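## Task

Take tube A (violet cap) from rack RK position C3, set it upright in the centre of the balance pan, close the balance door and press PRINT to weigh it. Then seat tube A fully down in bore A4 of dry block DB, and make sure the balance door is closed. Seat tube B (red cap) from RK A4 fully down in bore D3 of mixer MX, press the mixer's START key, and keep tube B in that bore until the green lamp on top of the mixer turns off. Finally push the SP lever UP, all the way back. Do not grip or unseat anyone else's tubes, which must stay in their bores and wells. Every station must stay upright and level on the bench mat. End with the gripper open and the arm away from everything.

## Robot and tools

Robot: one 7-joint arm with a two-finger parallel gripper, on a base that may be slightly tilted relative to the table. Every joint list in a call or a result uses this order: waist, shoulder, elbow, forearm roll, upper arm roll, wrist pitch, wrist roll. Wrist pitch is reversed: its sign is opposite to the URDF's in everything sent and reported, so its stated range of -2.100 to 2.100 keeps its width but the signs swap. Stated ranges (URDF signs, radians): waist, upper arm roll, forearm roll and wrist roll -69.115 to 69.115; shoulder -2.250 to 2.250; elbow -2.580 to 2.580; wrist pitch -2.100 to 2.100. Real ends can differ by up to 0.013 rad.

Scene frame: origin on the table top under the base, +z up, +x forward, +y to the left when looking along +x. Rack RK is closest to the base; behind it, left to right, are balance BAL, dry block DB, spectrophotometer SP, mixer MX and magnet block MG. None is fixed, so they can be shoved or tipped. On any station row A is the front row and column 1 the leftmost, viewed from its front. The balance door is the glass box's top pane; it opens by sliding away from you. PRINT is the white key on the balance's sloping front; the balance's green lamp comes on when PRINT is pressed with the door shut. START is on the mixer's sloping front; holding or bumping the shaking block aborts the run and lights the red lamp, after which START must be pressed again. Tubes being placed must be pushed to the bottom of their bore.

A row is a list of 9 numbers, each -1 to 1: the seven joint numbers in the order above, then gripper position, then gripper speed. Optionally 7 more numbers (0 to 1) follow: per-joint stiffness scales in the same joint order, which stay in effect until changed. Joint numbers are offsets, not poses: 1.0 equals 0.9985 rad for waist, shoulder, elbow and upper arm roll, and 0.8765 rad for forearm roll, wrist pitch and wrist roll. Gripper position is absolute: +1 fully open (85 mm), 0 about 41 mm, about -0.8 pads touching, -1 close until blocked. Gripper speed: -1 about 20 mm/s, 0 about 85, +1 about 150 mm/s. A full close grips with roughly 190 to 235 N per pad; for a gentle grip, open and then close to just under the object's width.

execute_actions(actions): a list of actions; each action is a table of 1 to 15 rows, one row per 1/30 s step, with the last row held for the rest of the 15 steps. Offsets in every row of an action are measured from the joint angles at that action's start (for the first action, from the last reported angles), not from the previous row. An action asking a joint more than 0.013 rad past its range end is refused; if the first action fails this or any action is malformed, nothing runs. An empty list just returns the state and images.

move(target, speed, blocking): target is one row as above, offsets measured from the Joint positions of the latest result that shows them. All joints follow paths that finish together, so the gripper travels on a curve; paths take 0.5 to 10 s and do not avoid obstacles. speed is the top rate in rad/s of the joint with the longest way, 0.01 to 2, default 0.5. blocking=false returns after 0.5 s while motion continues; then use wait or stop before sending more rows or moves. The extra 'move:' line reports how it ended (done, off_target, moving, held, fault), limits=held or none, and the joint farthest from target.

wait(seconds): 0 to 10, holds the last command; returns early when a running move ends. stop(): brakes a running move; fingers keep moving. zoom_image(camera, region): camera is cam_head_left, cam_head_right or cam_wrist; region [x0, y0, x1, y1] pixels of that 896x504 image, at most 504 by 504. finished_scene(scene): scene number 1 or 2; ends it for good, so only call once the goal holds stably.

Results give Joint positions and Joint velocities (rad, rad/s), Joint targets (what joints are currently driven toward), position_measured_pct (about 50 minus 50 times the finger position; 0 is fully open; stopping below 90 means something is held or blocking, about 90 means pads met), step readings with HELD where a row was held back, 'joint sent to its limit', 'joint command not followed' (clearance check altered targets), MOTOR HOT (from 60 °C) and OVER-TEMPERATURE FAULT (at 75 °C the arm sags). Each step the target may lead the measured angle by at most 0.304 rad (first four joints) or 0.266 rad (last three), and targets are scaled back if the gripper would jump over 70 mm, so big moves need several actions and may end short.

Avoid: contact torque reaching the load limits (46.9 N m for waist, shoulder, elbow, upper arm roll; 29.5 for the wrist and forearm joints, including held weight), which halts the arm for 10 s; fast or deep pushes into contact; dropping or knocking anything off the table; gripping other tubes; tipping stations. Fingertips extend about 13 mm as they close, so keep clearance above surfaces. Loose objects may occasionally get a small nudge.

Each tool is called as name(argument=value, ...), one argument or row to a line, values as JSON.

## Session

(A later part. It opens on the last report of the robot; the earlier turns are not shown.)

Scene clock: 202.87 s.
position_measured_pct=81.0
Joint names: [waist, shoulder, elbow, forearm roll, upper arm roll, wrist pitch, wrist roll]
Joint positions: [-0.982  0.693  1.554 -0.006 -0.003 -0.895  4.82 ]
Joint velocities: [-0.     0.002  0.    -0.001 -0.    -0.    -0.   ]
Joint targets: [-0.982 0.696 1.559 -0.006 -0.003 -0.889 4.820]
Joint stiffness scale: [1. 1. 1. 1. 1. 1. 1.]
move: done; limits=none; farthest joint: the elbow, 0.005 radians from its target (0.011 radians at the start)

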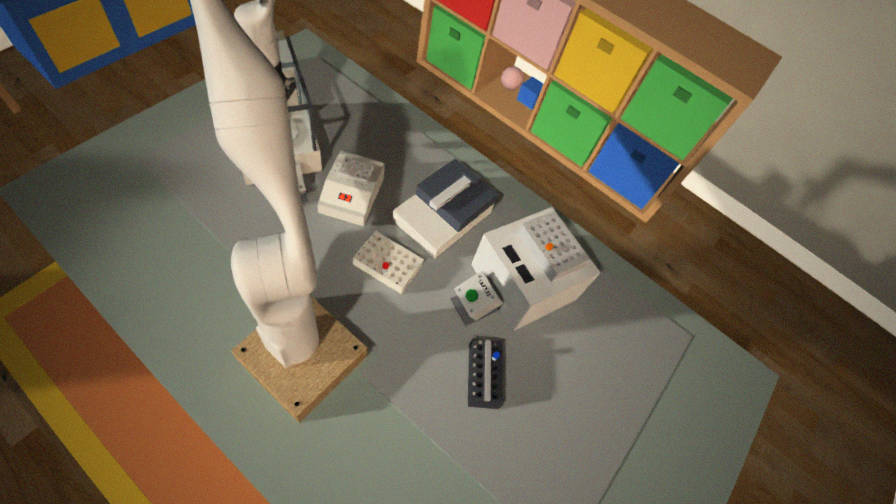

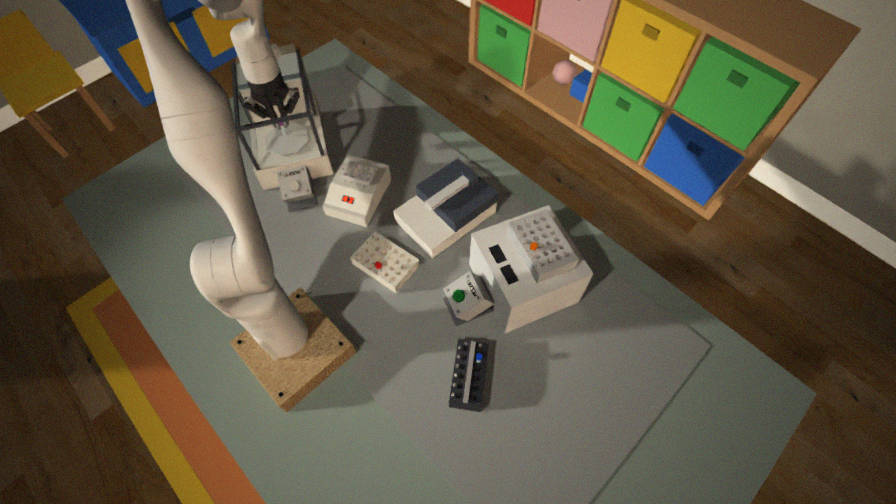

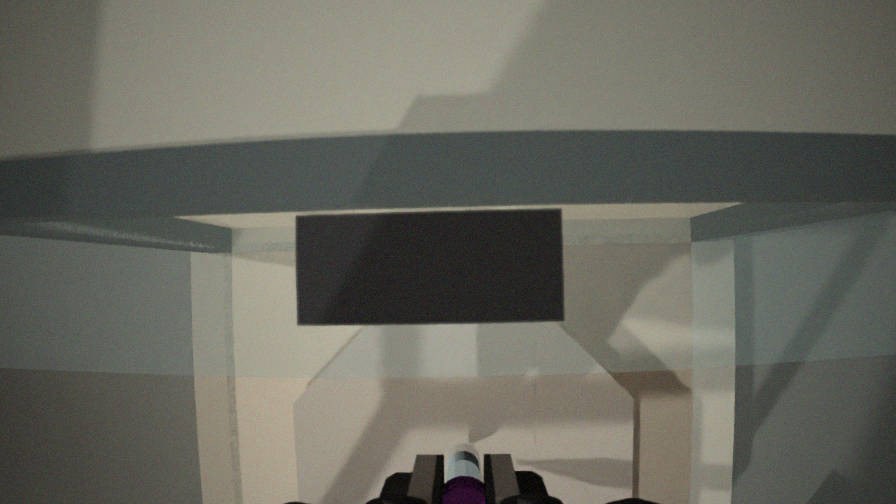

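No contact yet; continue.

move(
  target=[0,0.011,0.011,0,0,0.022,0,-0.68,-0.5],
  speed=0.02,
)

zoom_image(
  camera="cam_head_right",
  region=[240,90,330,170],
)

Scene clock: 207.27 s.
position_measured_pct=81.0
Joint names: [waist, shoulder, elbow, forearm roll, upper arm roll, wrist pitch, wrist roll]
Joint positions: [-0.982  0.701  1.559 -0.006 -0.003 -0.881  4.82 ]
Joint velocities: [ 0.002 -0.001 -0.     0.     0.     0.001 -0.   ]
Joint targets: [-0.982 0.704 1.565 -0.006 -0.003 -0.875 4.820]
Joint stiffness scale: [1. 1. 1. 1. 1. 1. 1.]
move: done; limits=none; farthest joint: the elbow, 0.006 radians from its target (0.011 radians at the start)

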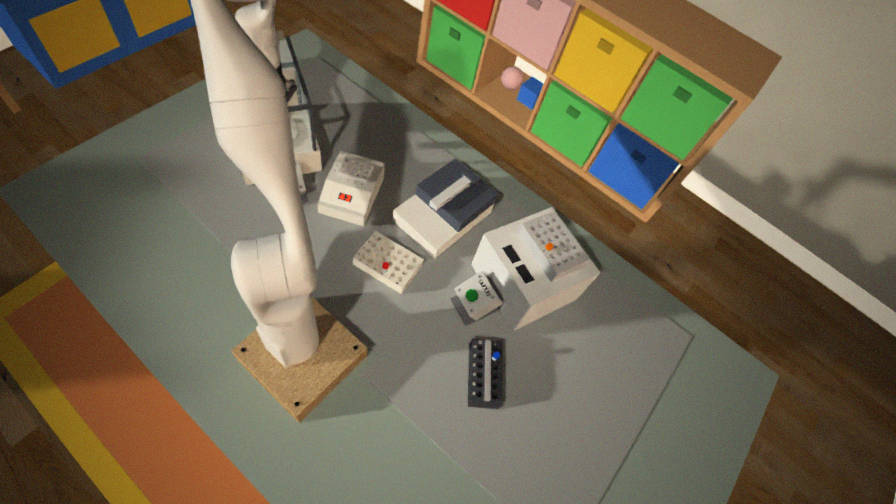

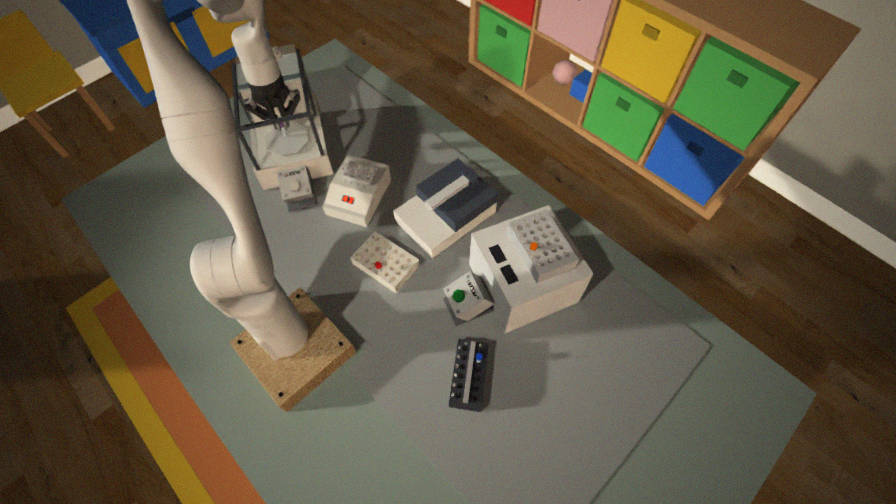

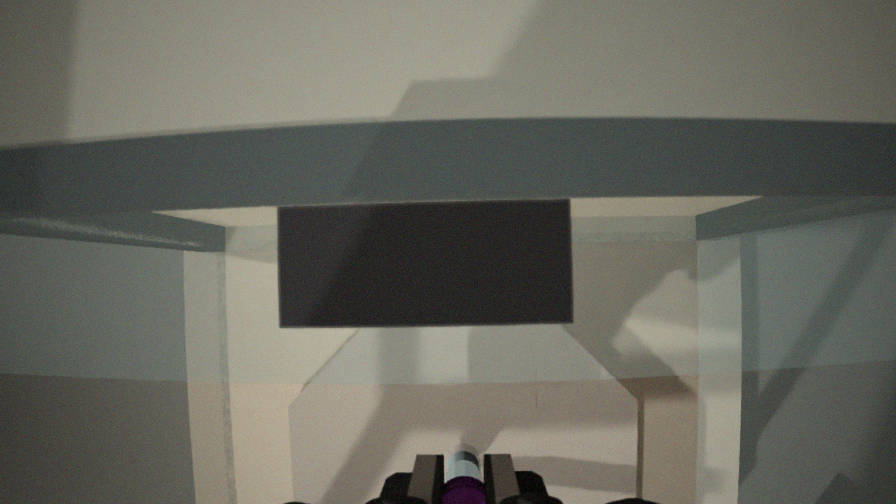

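Region (240, 90, 330, 170) of cam_head_right's 896x504 image, scaled by 5.600, with more detail than that image has.

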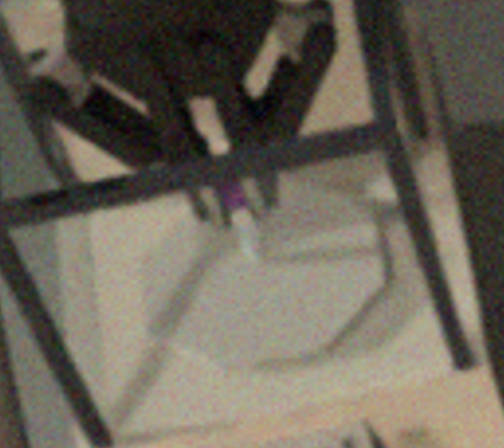

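move(
  target=[0,0.011,0.011,0,0,0.022,0,-0.68,-0.5],
  speed=0.02,
)

Scene clock: 211.30 s.
position_measured_pct=81.0
Joint names: [waist, shoulder, elbow, forearm roll, upper arm roll, wrist pitch, wrist roll]
Joint positions: [-0.982  0.702  1.562 -0.006 -0.003 -0.872  4.82 ]
Joint velocities: [-0.    -0.    -0.    -0.     0.001  0.     0.001]
Joint targets: [-0.982 0.712 1.570 -0.006 -0.003 -0.862 4.820]
Joint stiffness scale: [1. 1. 1. 1. 1. 1. 1.]
move: off_target; limits=none; farthest joint: the wrist pitch, 0.011 radians from its target (0.019 radians at the start)

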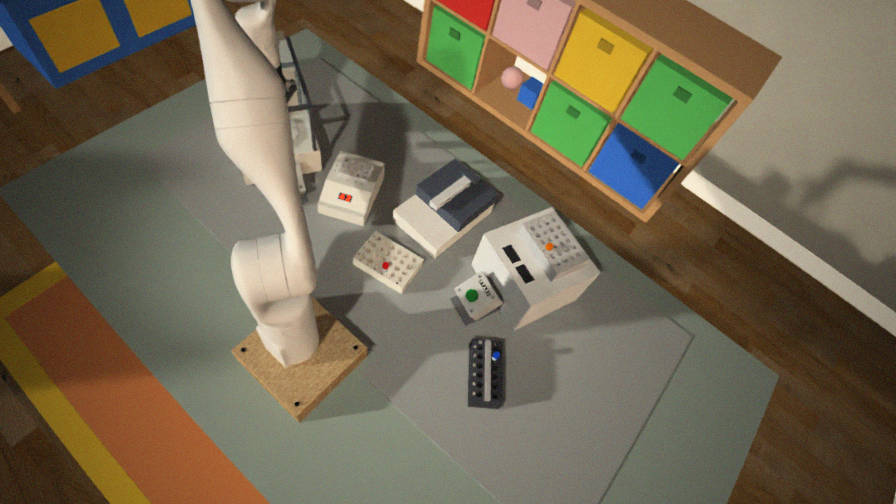

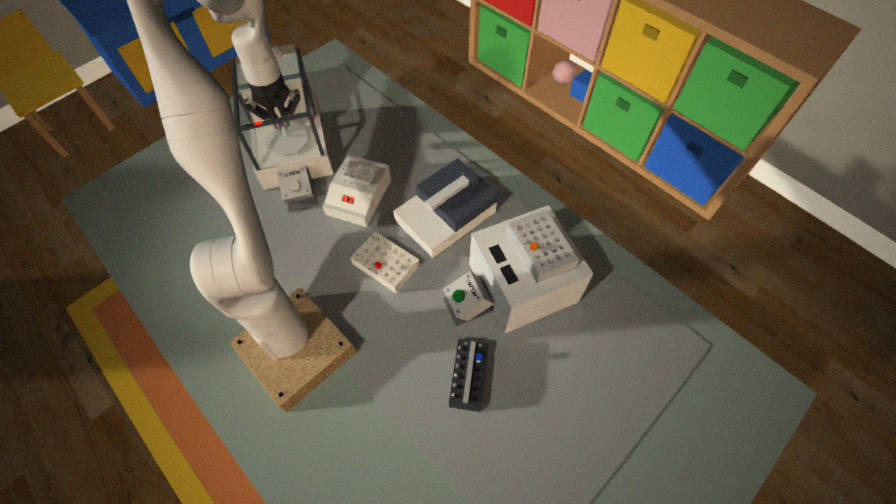

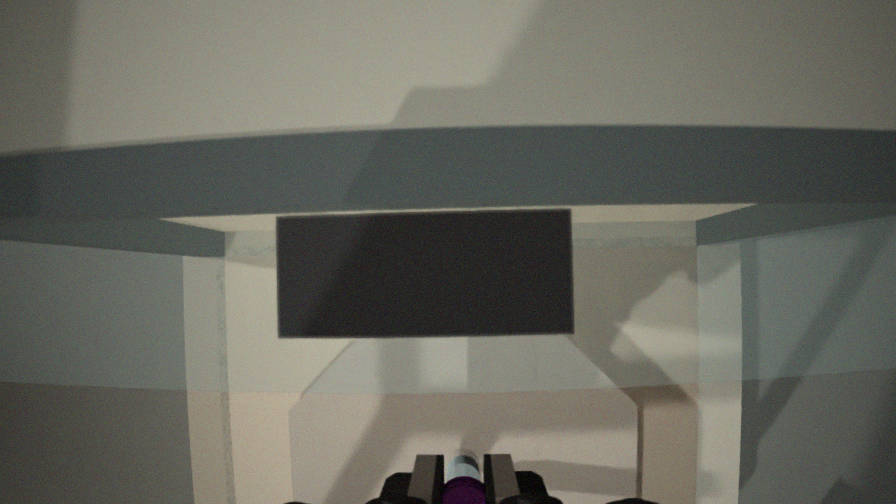

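move(
  target=[0,-0.002,-0.004,0,0,-0.014,0,-0.68,-0.5],
  speed=0.03,
)

move(
  target=[0,0,0,0,0,0,0,-0.25,-0.8],
)

move(
  target=[0,-0.16,-0.20,0,0,-0.41,0,-0.25,0],
  speed=0.2,
)

Scene clock: 215.37 s.
position_measured_pct=81.0
Joint names: [waist, shoulder, elbow, forearm roll, upper arm roll, wrist pitch, wrist roll]
Joint positions: [-0.982  0.701  1.561 -0.006 -0.003 -0.878  4.82 ]
Joint velocities: [-0.     0.     0.    -0.    -0.     0.     0.001]
Joint targets: [-0.982 0.700 1.558 -0.006 -0.003 -0.884 4.820]
Joint stiffness scale: [1. 1. 1. 1. 1. 1. 1.]
move: done; limits=none; farthest joint: the wrist pitch, 0.006 radians from its target (0.012 radians at the start)

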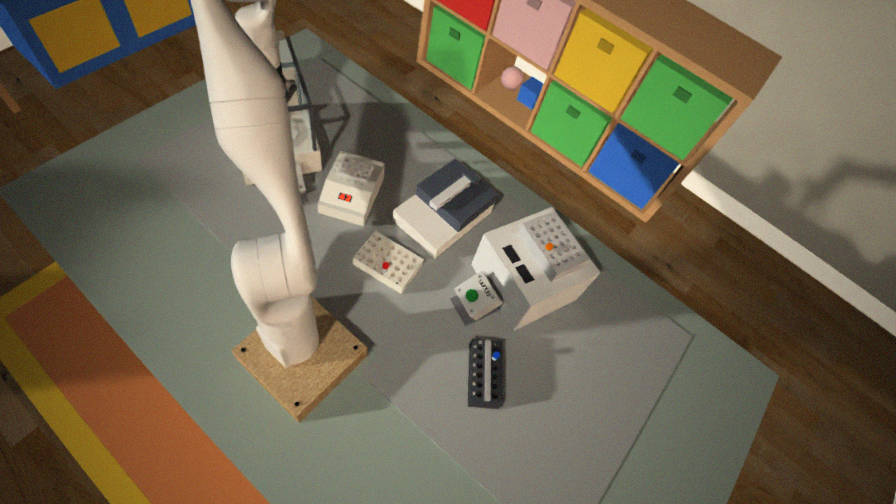

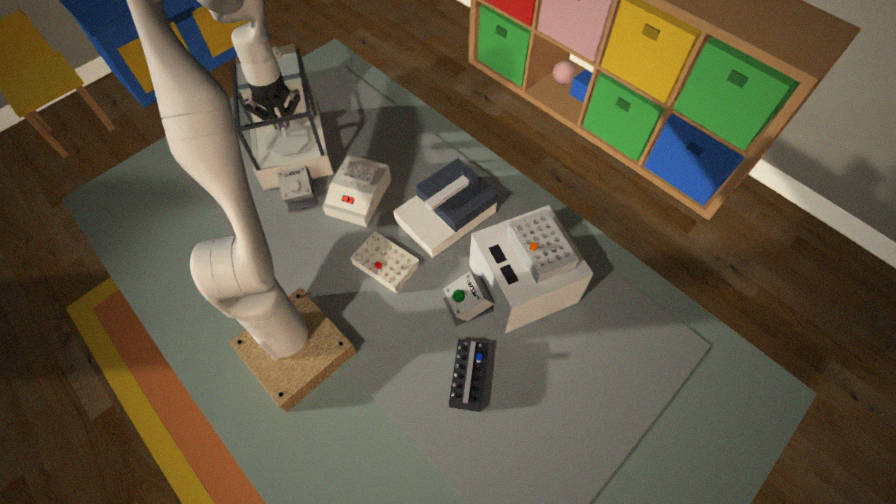

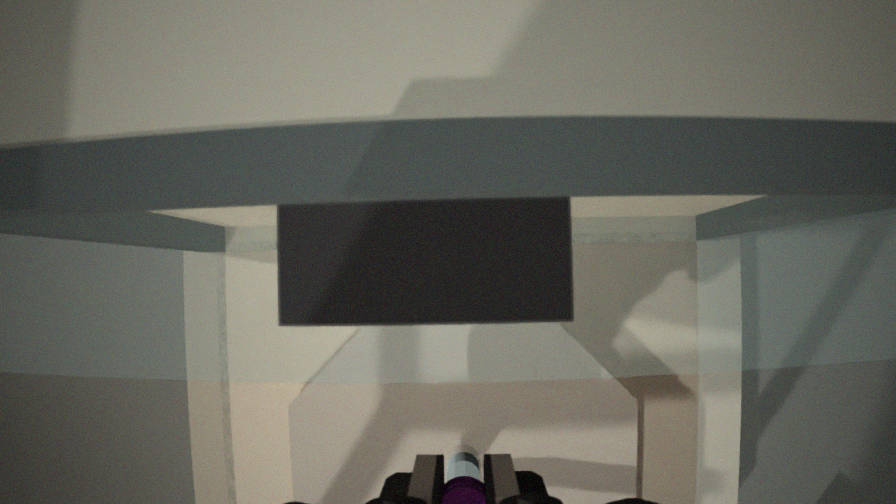

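Scene clock: 216.20 s.
position_measured_pct=62.3
Joint names: [waist, shoulder, elbow, forearm roll, upper arm roll, wrist pitch, wrist roll]
Joint positions: [-0.982  0.701  1.561 -0.006 -0.003 -0.878  4.82 ]
Joint velocities: [-0.001  0.001 -0.     0.     0.    -0.001  0.   ]
Joint targets: [-0.982 0.701 1.561 -0.006 -0.003 -0.878 4.820]
Joint stiffness scale: [1. 1. 1. 1. 1. 1. 1.]
move: done; limits=none; farthest joint: the waist, 0.000 radians from its target (0.000 radians at the start)

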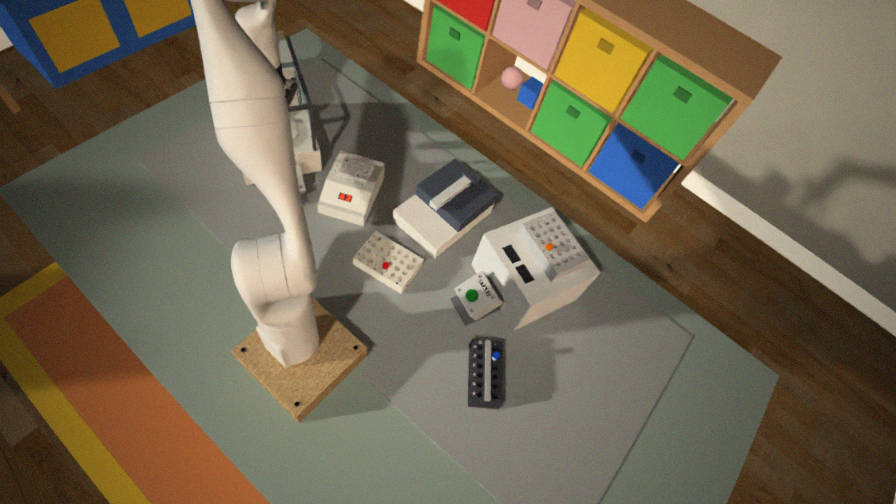

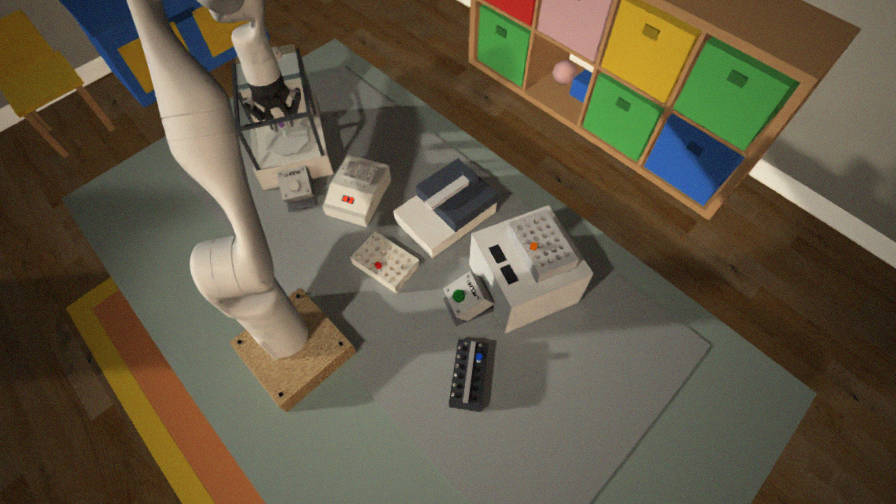

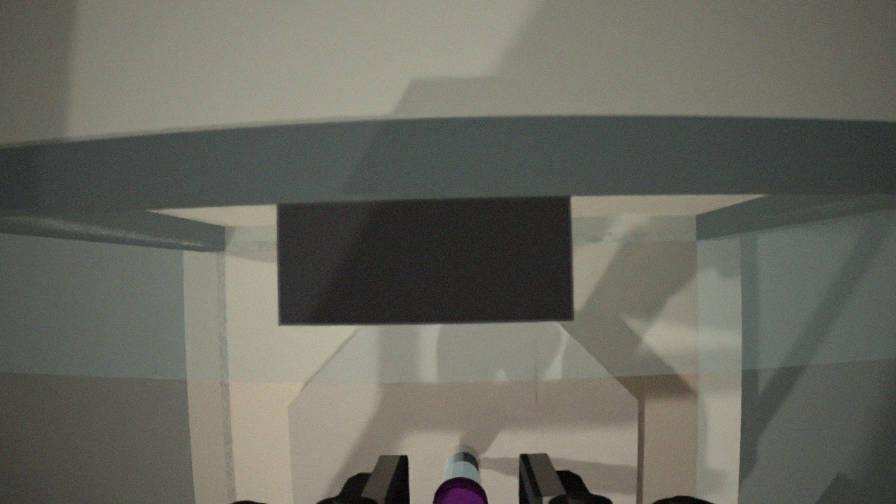

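Scene clock: 218.43 s.
position_measured_pct=62.3
Joint names: [waist, shoulder, elbow, forearm roll, upper arm roll, wrist pitch, wrist roll]
Joint positions: [-0.982  0.543  1.367 -0.006 -0.003 -1.232  4.82 ]
Joint velocities: [ 0.001 -0.002  0.    -0.    -0.    -0.001  0.   ]
Joint targets: [-0.982 0.541 1.362 -0.006 -0.003 -1.238 4.820]
Joint stiffness scale: [1. 1. 1. 1. 1. 1. 1.]
move: done; limits=none; farthest joint: the elbow, 0.005 radians from its target (0.200 radians at the start)

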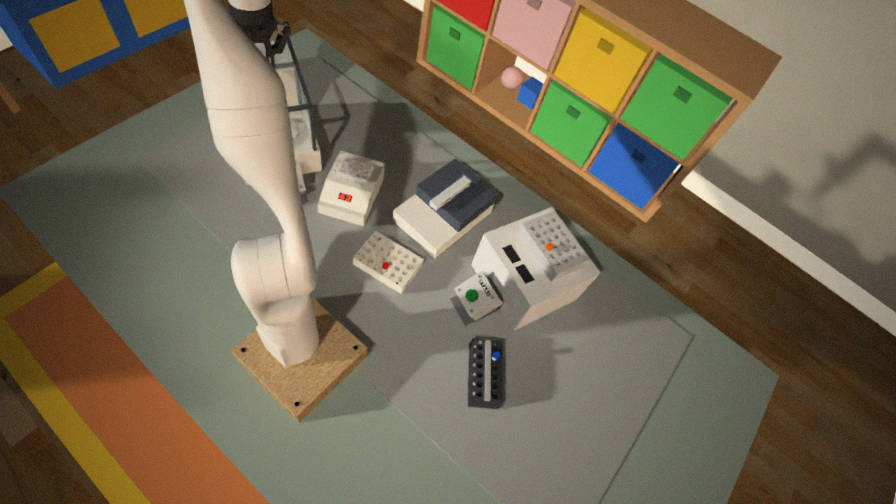

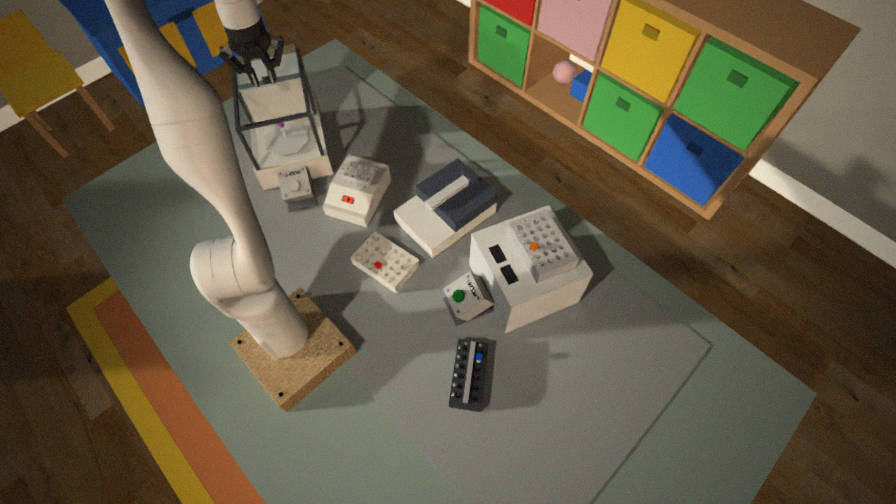

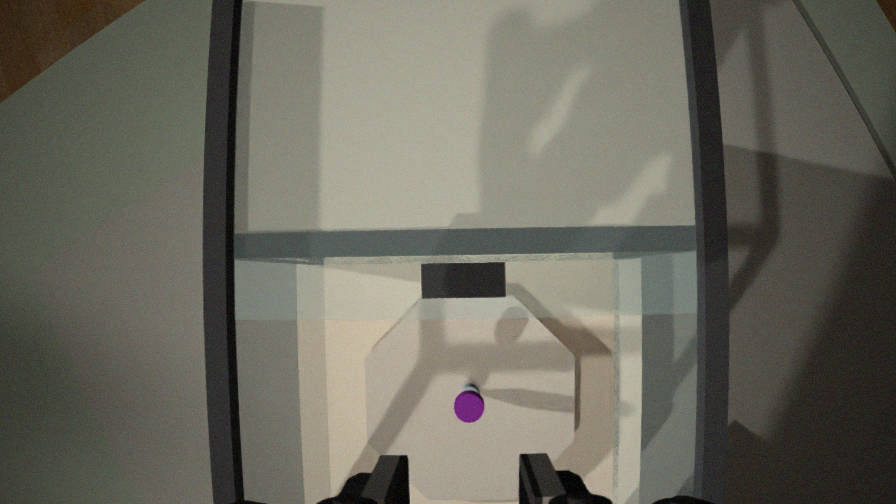

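move(
  target=[-0.012,0.139,-0.237,0,0,-0.111,-0.02,0,0],
  speed=0.25,
)

move(
  target=[0,0.030,0.071,0,0,0.110,0,0,0],
  speed=0.1,
)

move(
  target=[0,0,0,0,0,0,0,-0.38,0],
)

Scene clock: 224.57 s.
position_measured_pct=50.0
Joint names: [waist, shoulder, elbow, forearm roll, upper arm roll, wrist pitch, wrist roll]
Joint positions: [-0.991  0.68   1.135 -0.006 -0.003 -1.324  4.811]
Joint velocities: [ 0.     0.001 -0.001  0.     0.    -0.     0.001]
Joint targets: [-0.994 0.682 1.130 -0.006 -0.003 -1.330 4.803]
Joint stiffness scale: [1. 1. 1. 1. 1. 1. 1.]
move: done; limits=none; farthest joint: the wrist roll, 0.009 radians from its target (0.018 radians at the start)

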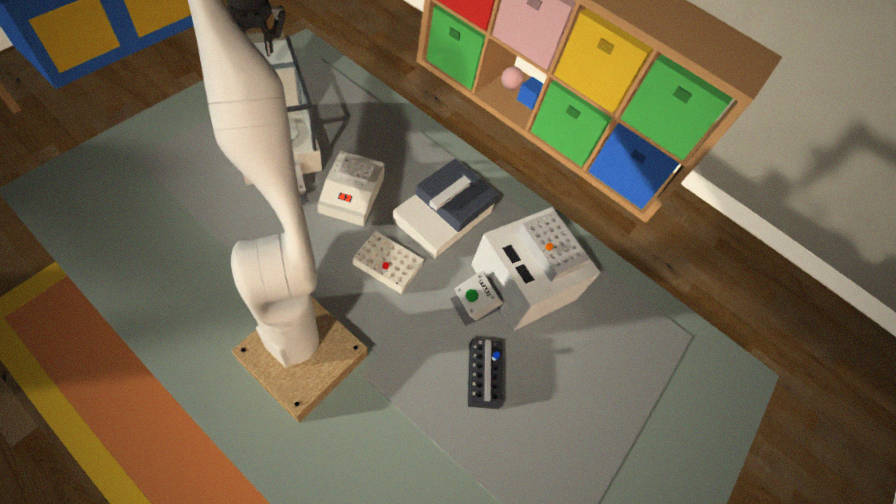

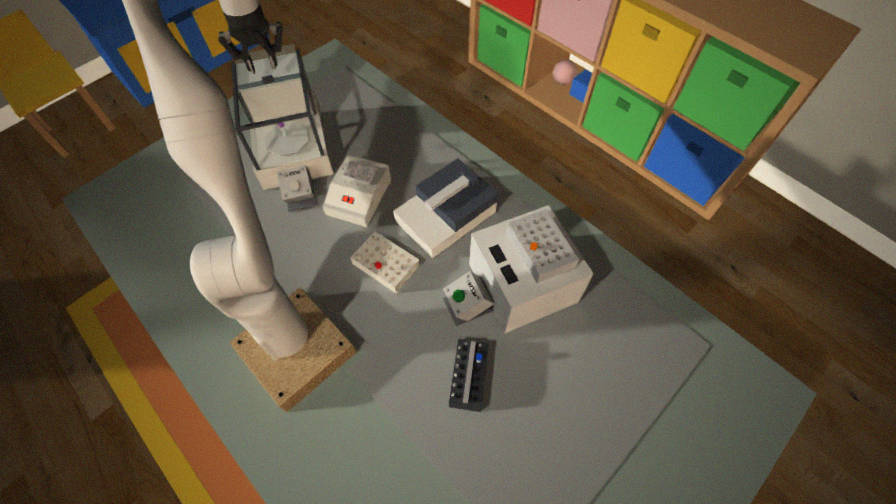

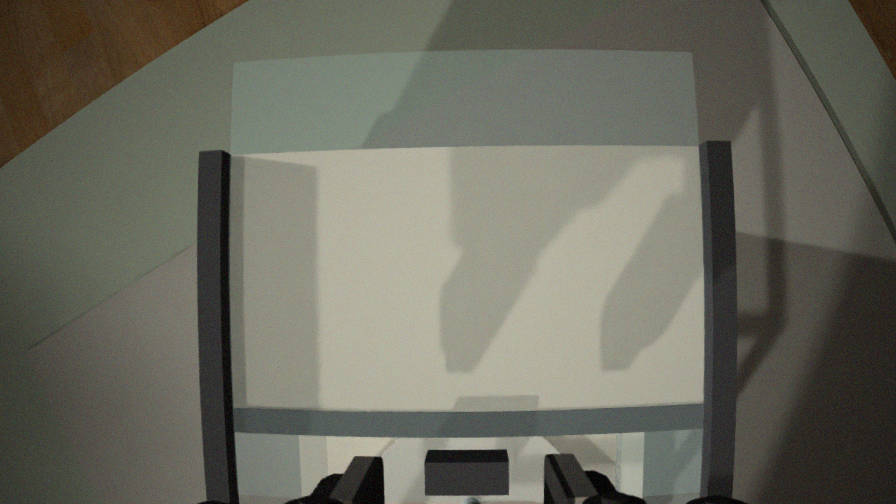

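Scene clock: 225.80 s.
position_measured_pct=50.0
Joint names: [waist, shoulder, elbow, forearm roll, upper arm roll, wrist pitch, wrist roll]
Joint positions: [-0.991  0.706  1.199 -0.006 -0.003 -1.235  4.811]
Joint velocities: [ 0.001 -0.    -0.    -0.001  0.    -0.     0.   ]
Joint targets: [-0.991 0.710 1.206 -0.006 -0.003 -1.228 4.811]
Joint stiffness scale: [1. 1. 1. 1. 1. 1. 1.]
move: done; limits=none; farthest joint: the elbow, 0.007 radians from its target (0.071 radians at the start)

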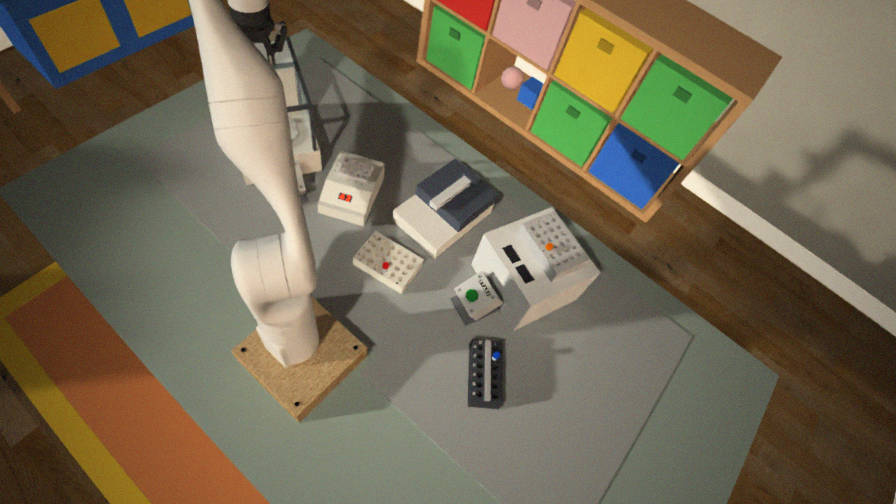

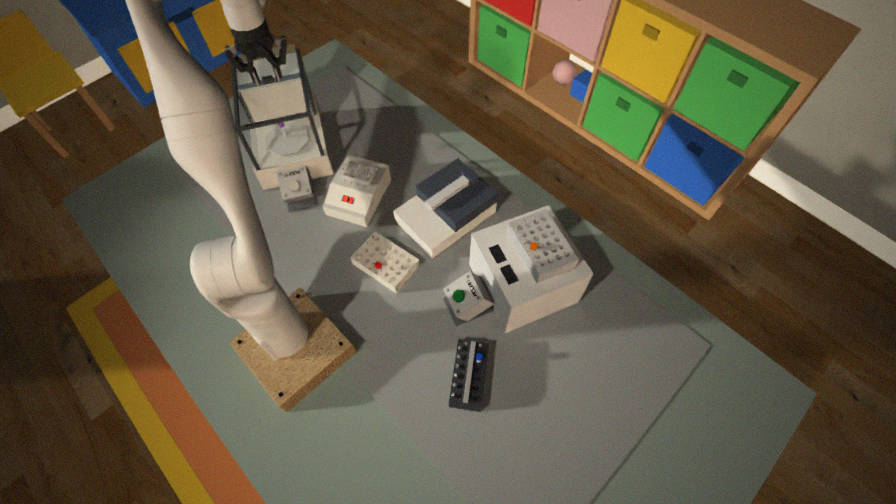

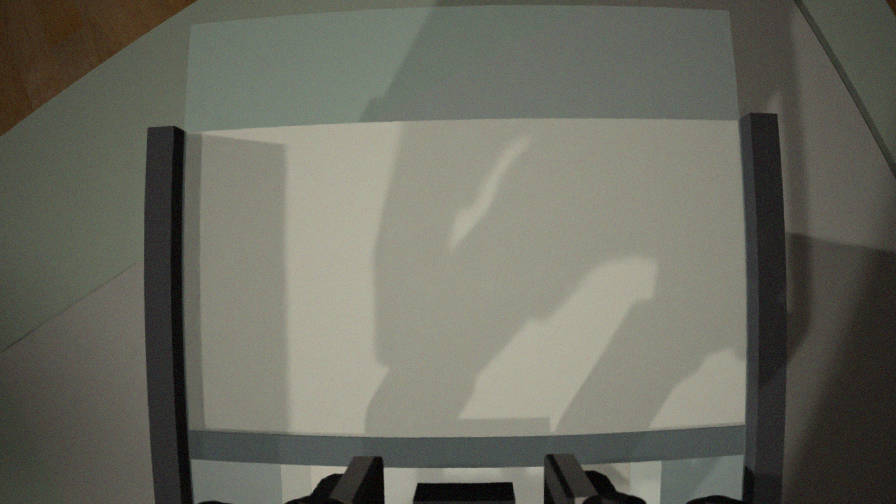

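Scene clock: 226.30 s.
position_measured_pct=67.5
Joint names: [waist, shoulder, elbow, forearm roll, upper arm roll, wrist pitch, wrist roll]
Joint positions: [-0.991  0.703  1.199 -0.006 -0.003 -1.235  4.811]
Joint velocities: [-0.002 -0.001 -0.    -0.    -0.     0.    -0.   ]
Joint targets: [-0.991 0.706 1.199 -0.006 -0.003 -1.235 4.811]
Joint stiffness scale: [1. 1. 1. 1. 1. 1. 1.]
move: done; limits=none; farthest joint: the shoulder, 0.003 radians from its target (0.000 radians at the start)

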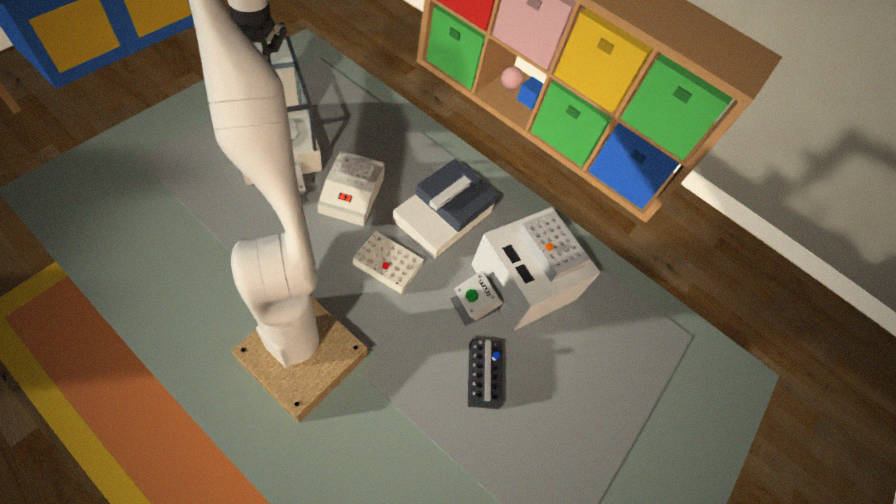

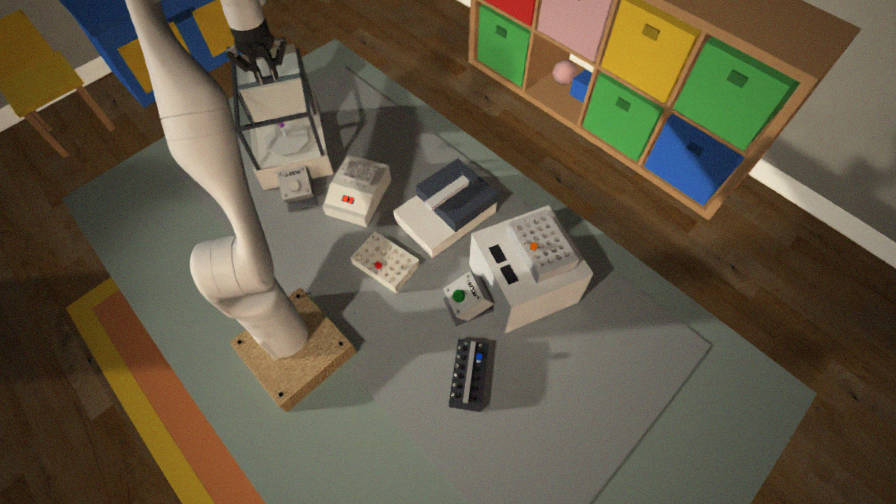

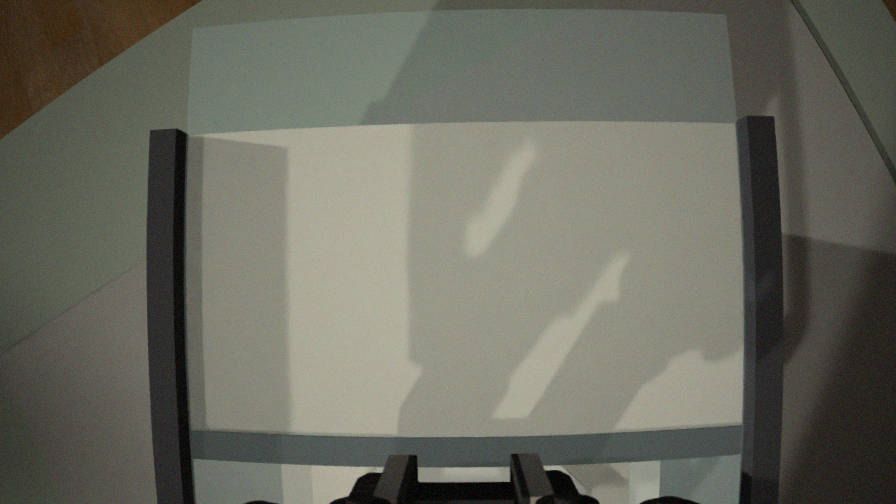

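move(
  target=[0.012,-0.135,0.256,0,0,0.141,0.02,-0.38,0],
  speed=0.2,
)

move(
  target=[0.016,-0.132,0.236,0,0,0.118,0.02,-0.38,0],
  speed=0.12,
)

Scene clock: 232.63 s.
position_measured_pct=67.5
Joint names: [waist, shoulder, elbow, forearm roll, upper arm roll, wrist pitch, wrist roll]
Joint positions: [-0.982  0.571  1.449 -0.006 -0.003 -1.115  4.82 ]
Joint velocities: [ 0.    -0.001  0.002  0.    -0.     0.    -0.   ]
Joint targets: [-0.979 0.569 1.454 -0.006 -0.003 -1.111 4.829]
Joint stiffness scale: [1. 1. 1. 1. 1. 1. 1.]
move: done; limits=none; farthest joint: the wrist roll, 0.008 radians from its target (0.017 radians at the start)

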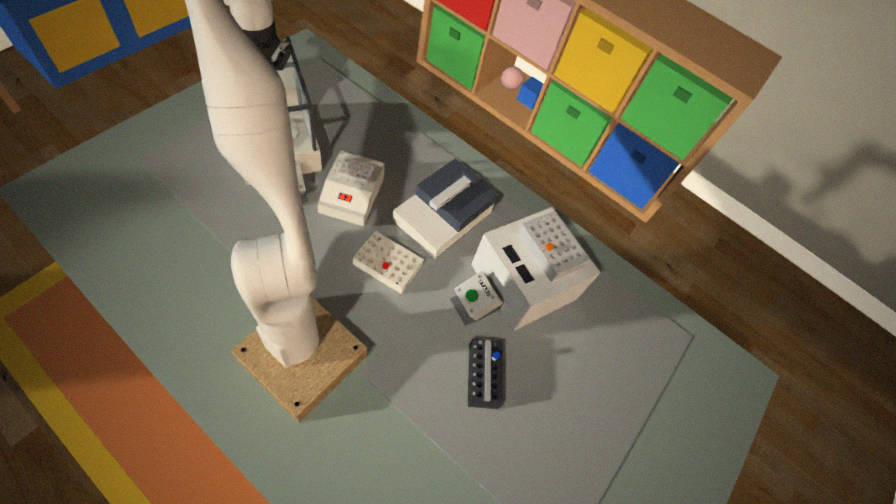

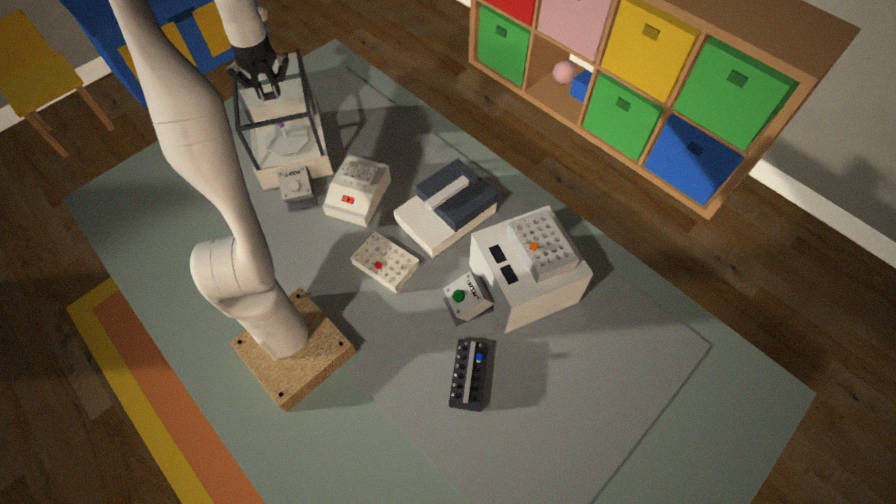

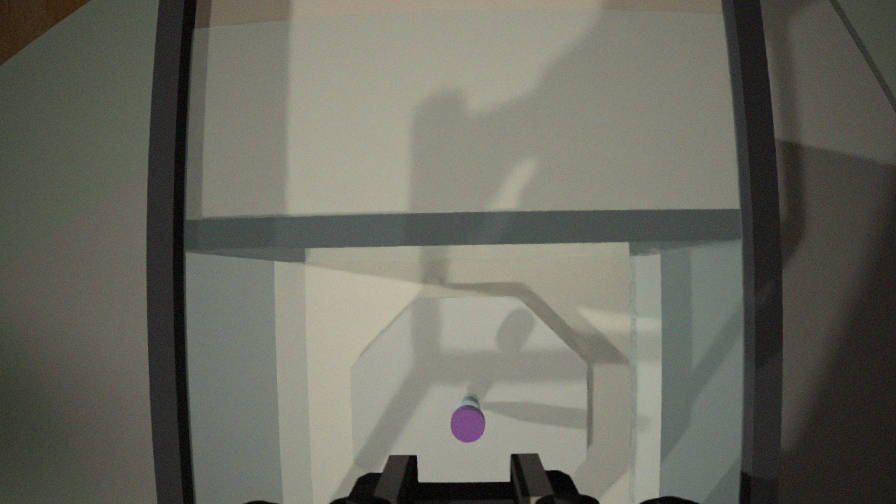

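Scene clock: 234.97 s.
position_measured_pct=67.5
Joint names: [waist, shoulder, elbow, forearm roll, upper arm roll, wrist pitch, wrist roll]
Joint positions: [-0.97   0.443  1.678 -0.006 -0.003 -1.012  4.83 ]
Joint velocities: [ 0.001  0.     0.001  0.001 -0.     0.002  0.001]
Joint targets: [-0.966 0.439 1.685 -0.006 -0.003 -1.011 4.838]
Joint stiffness scale: [1. 1. 1. 1. 1. 1. 1.]
move: done; limits=none; farthest joint: the elbow, 0.007 radians from its target (0.236 radians at the start)

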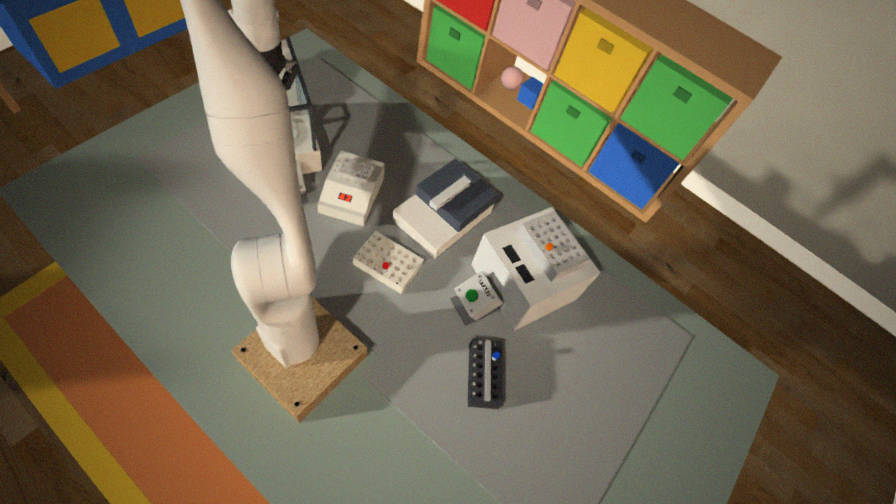

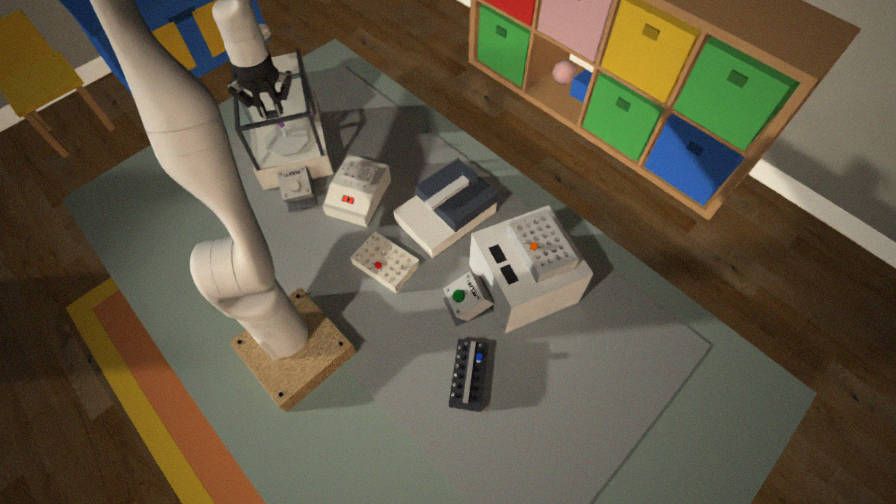

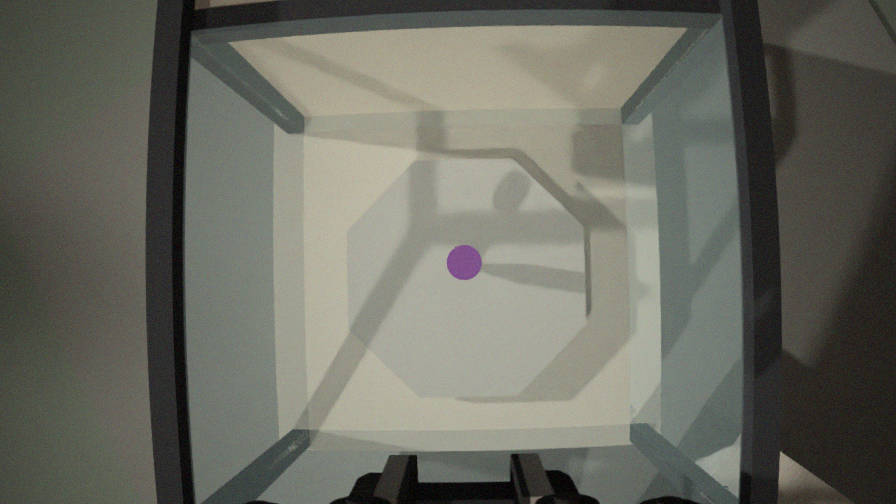

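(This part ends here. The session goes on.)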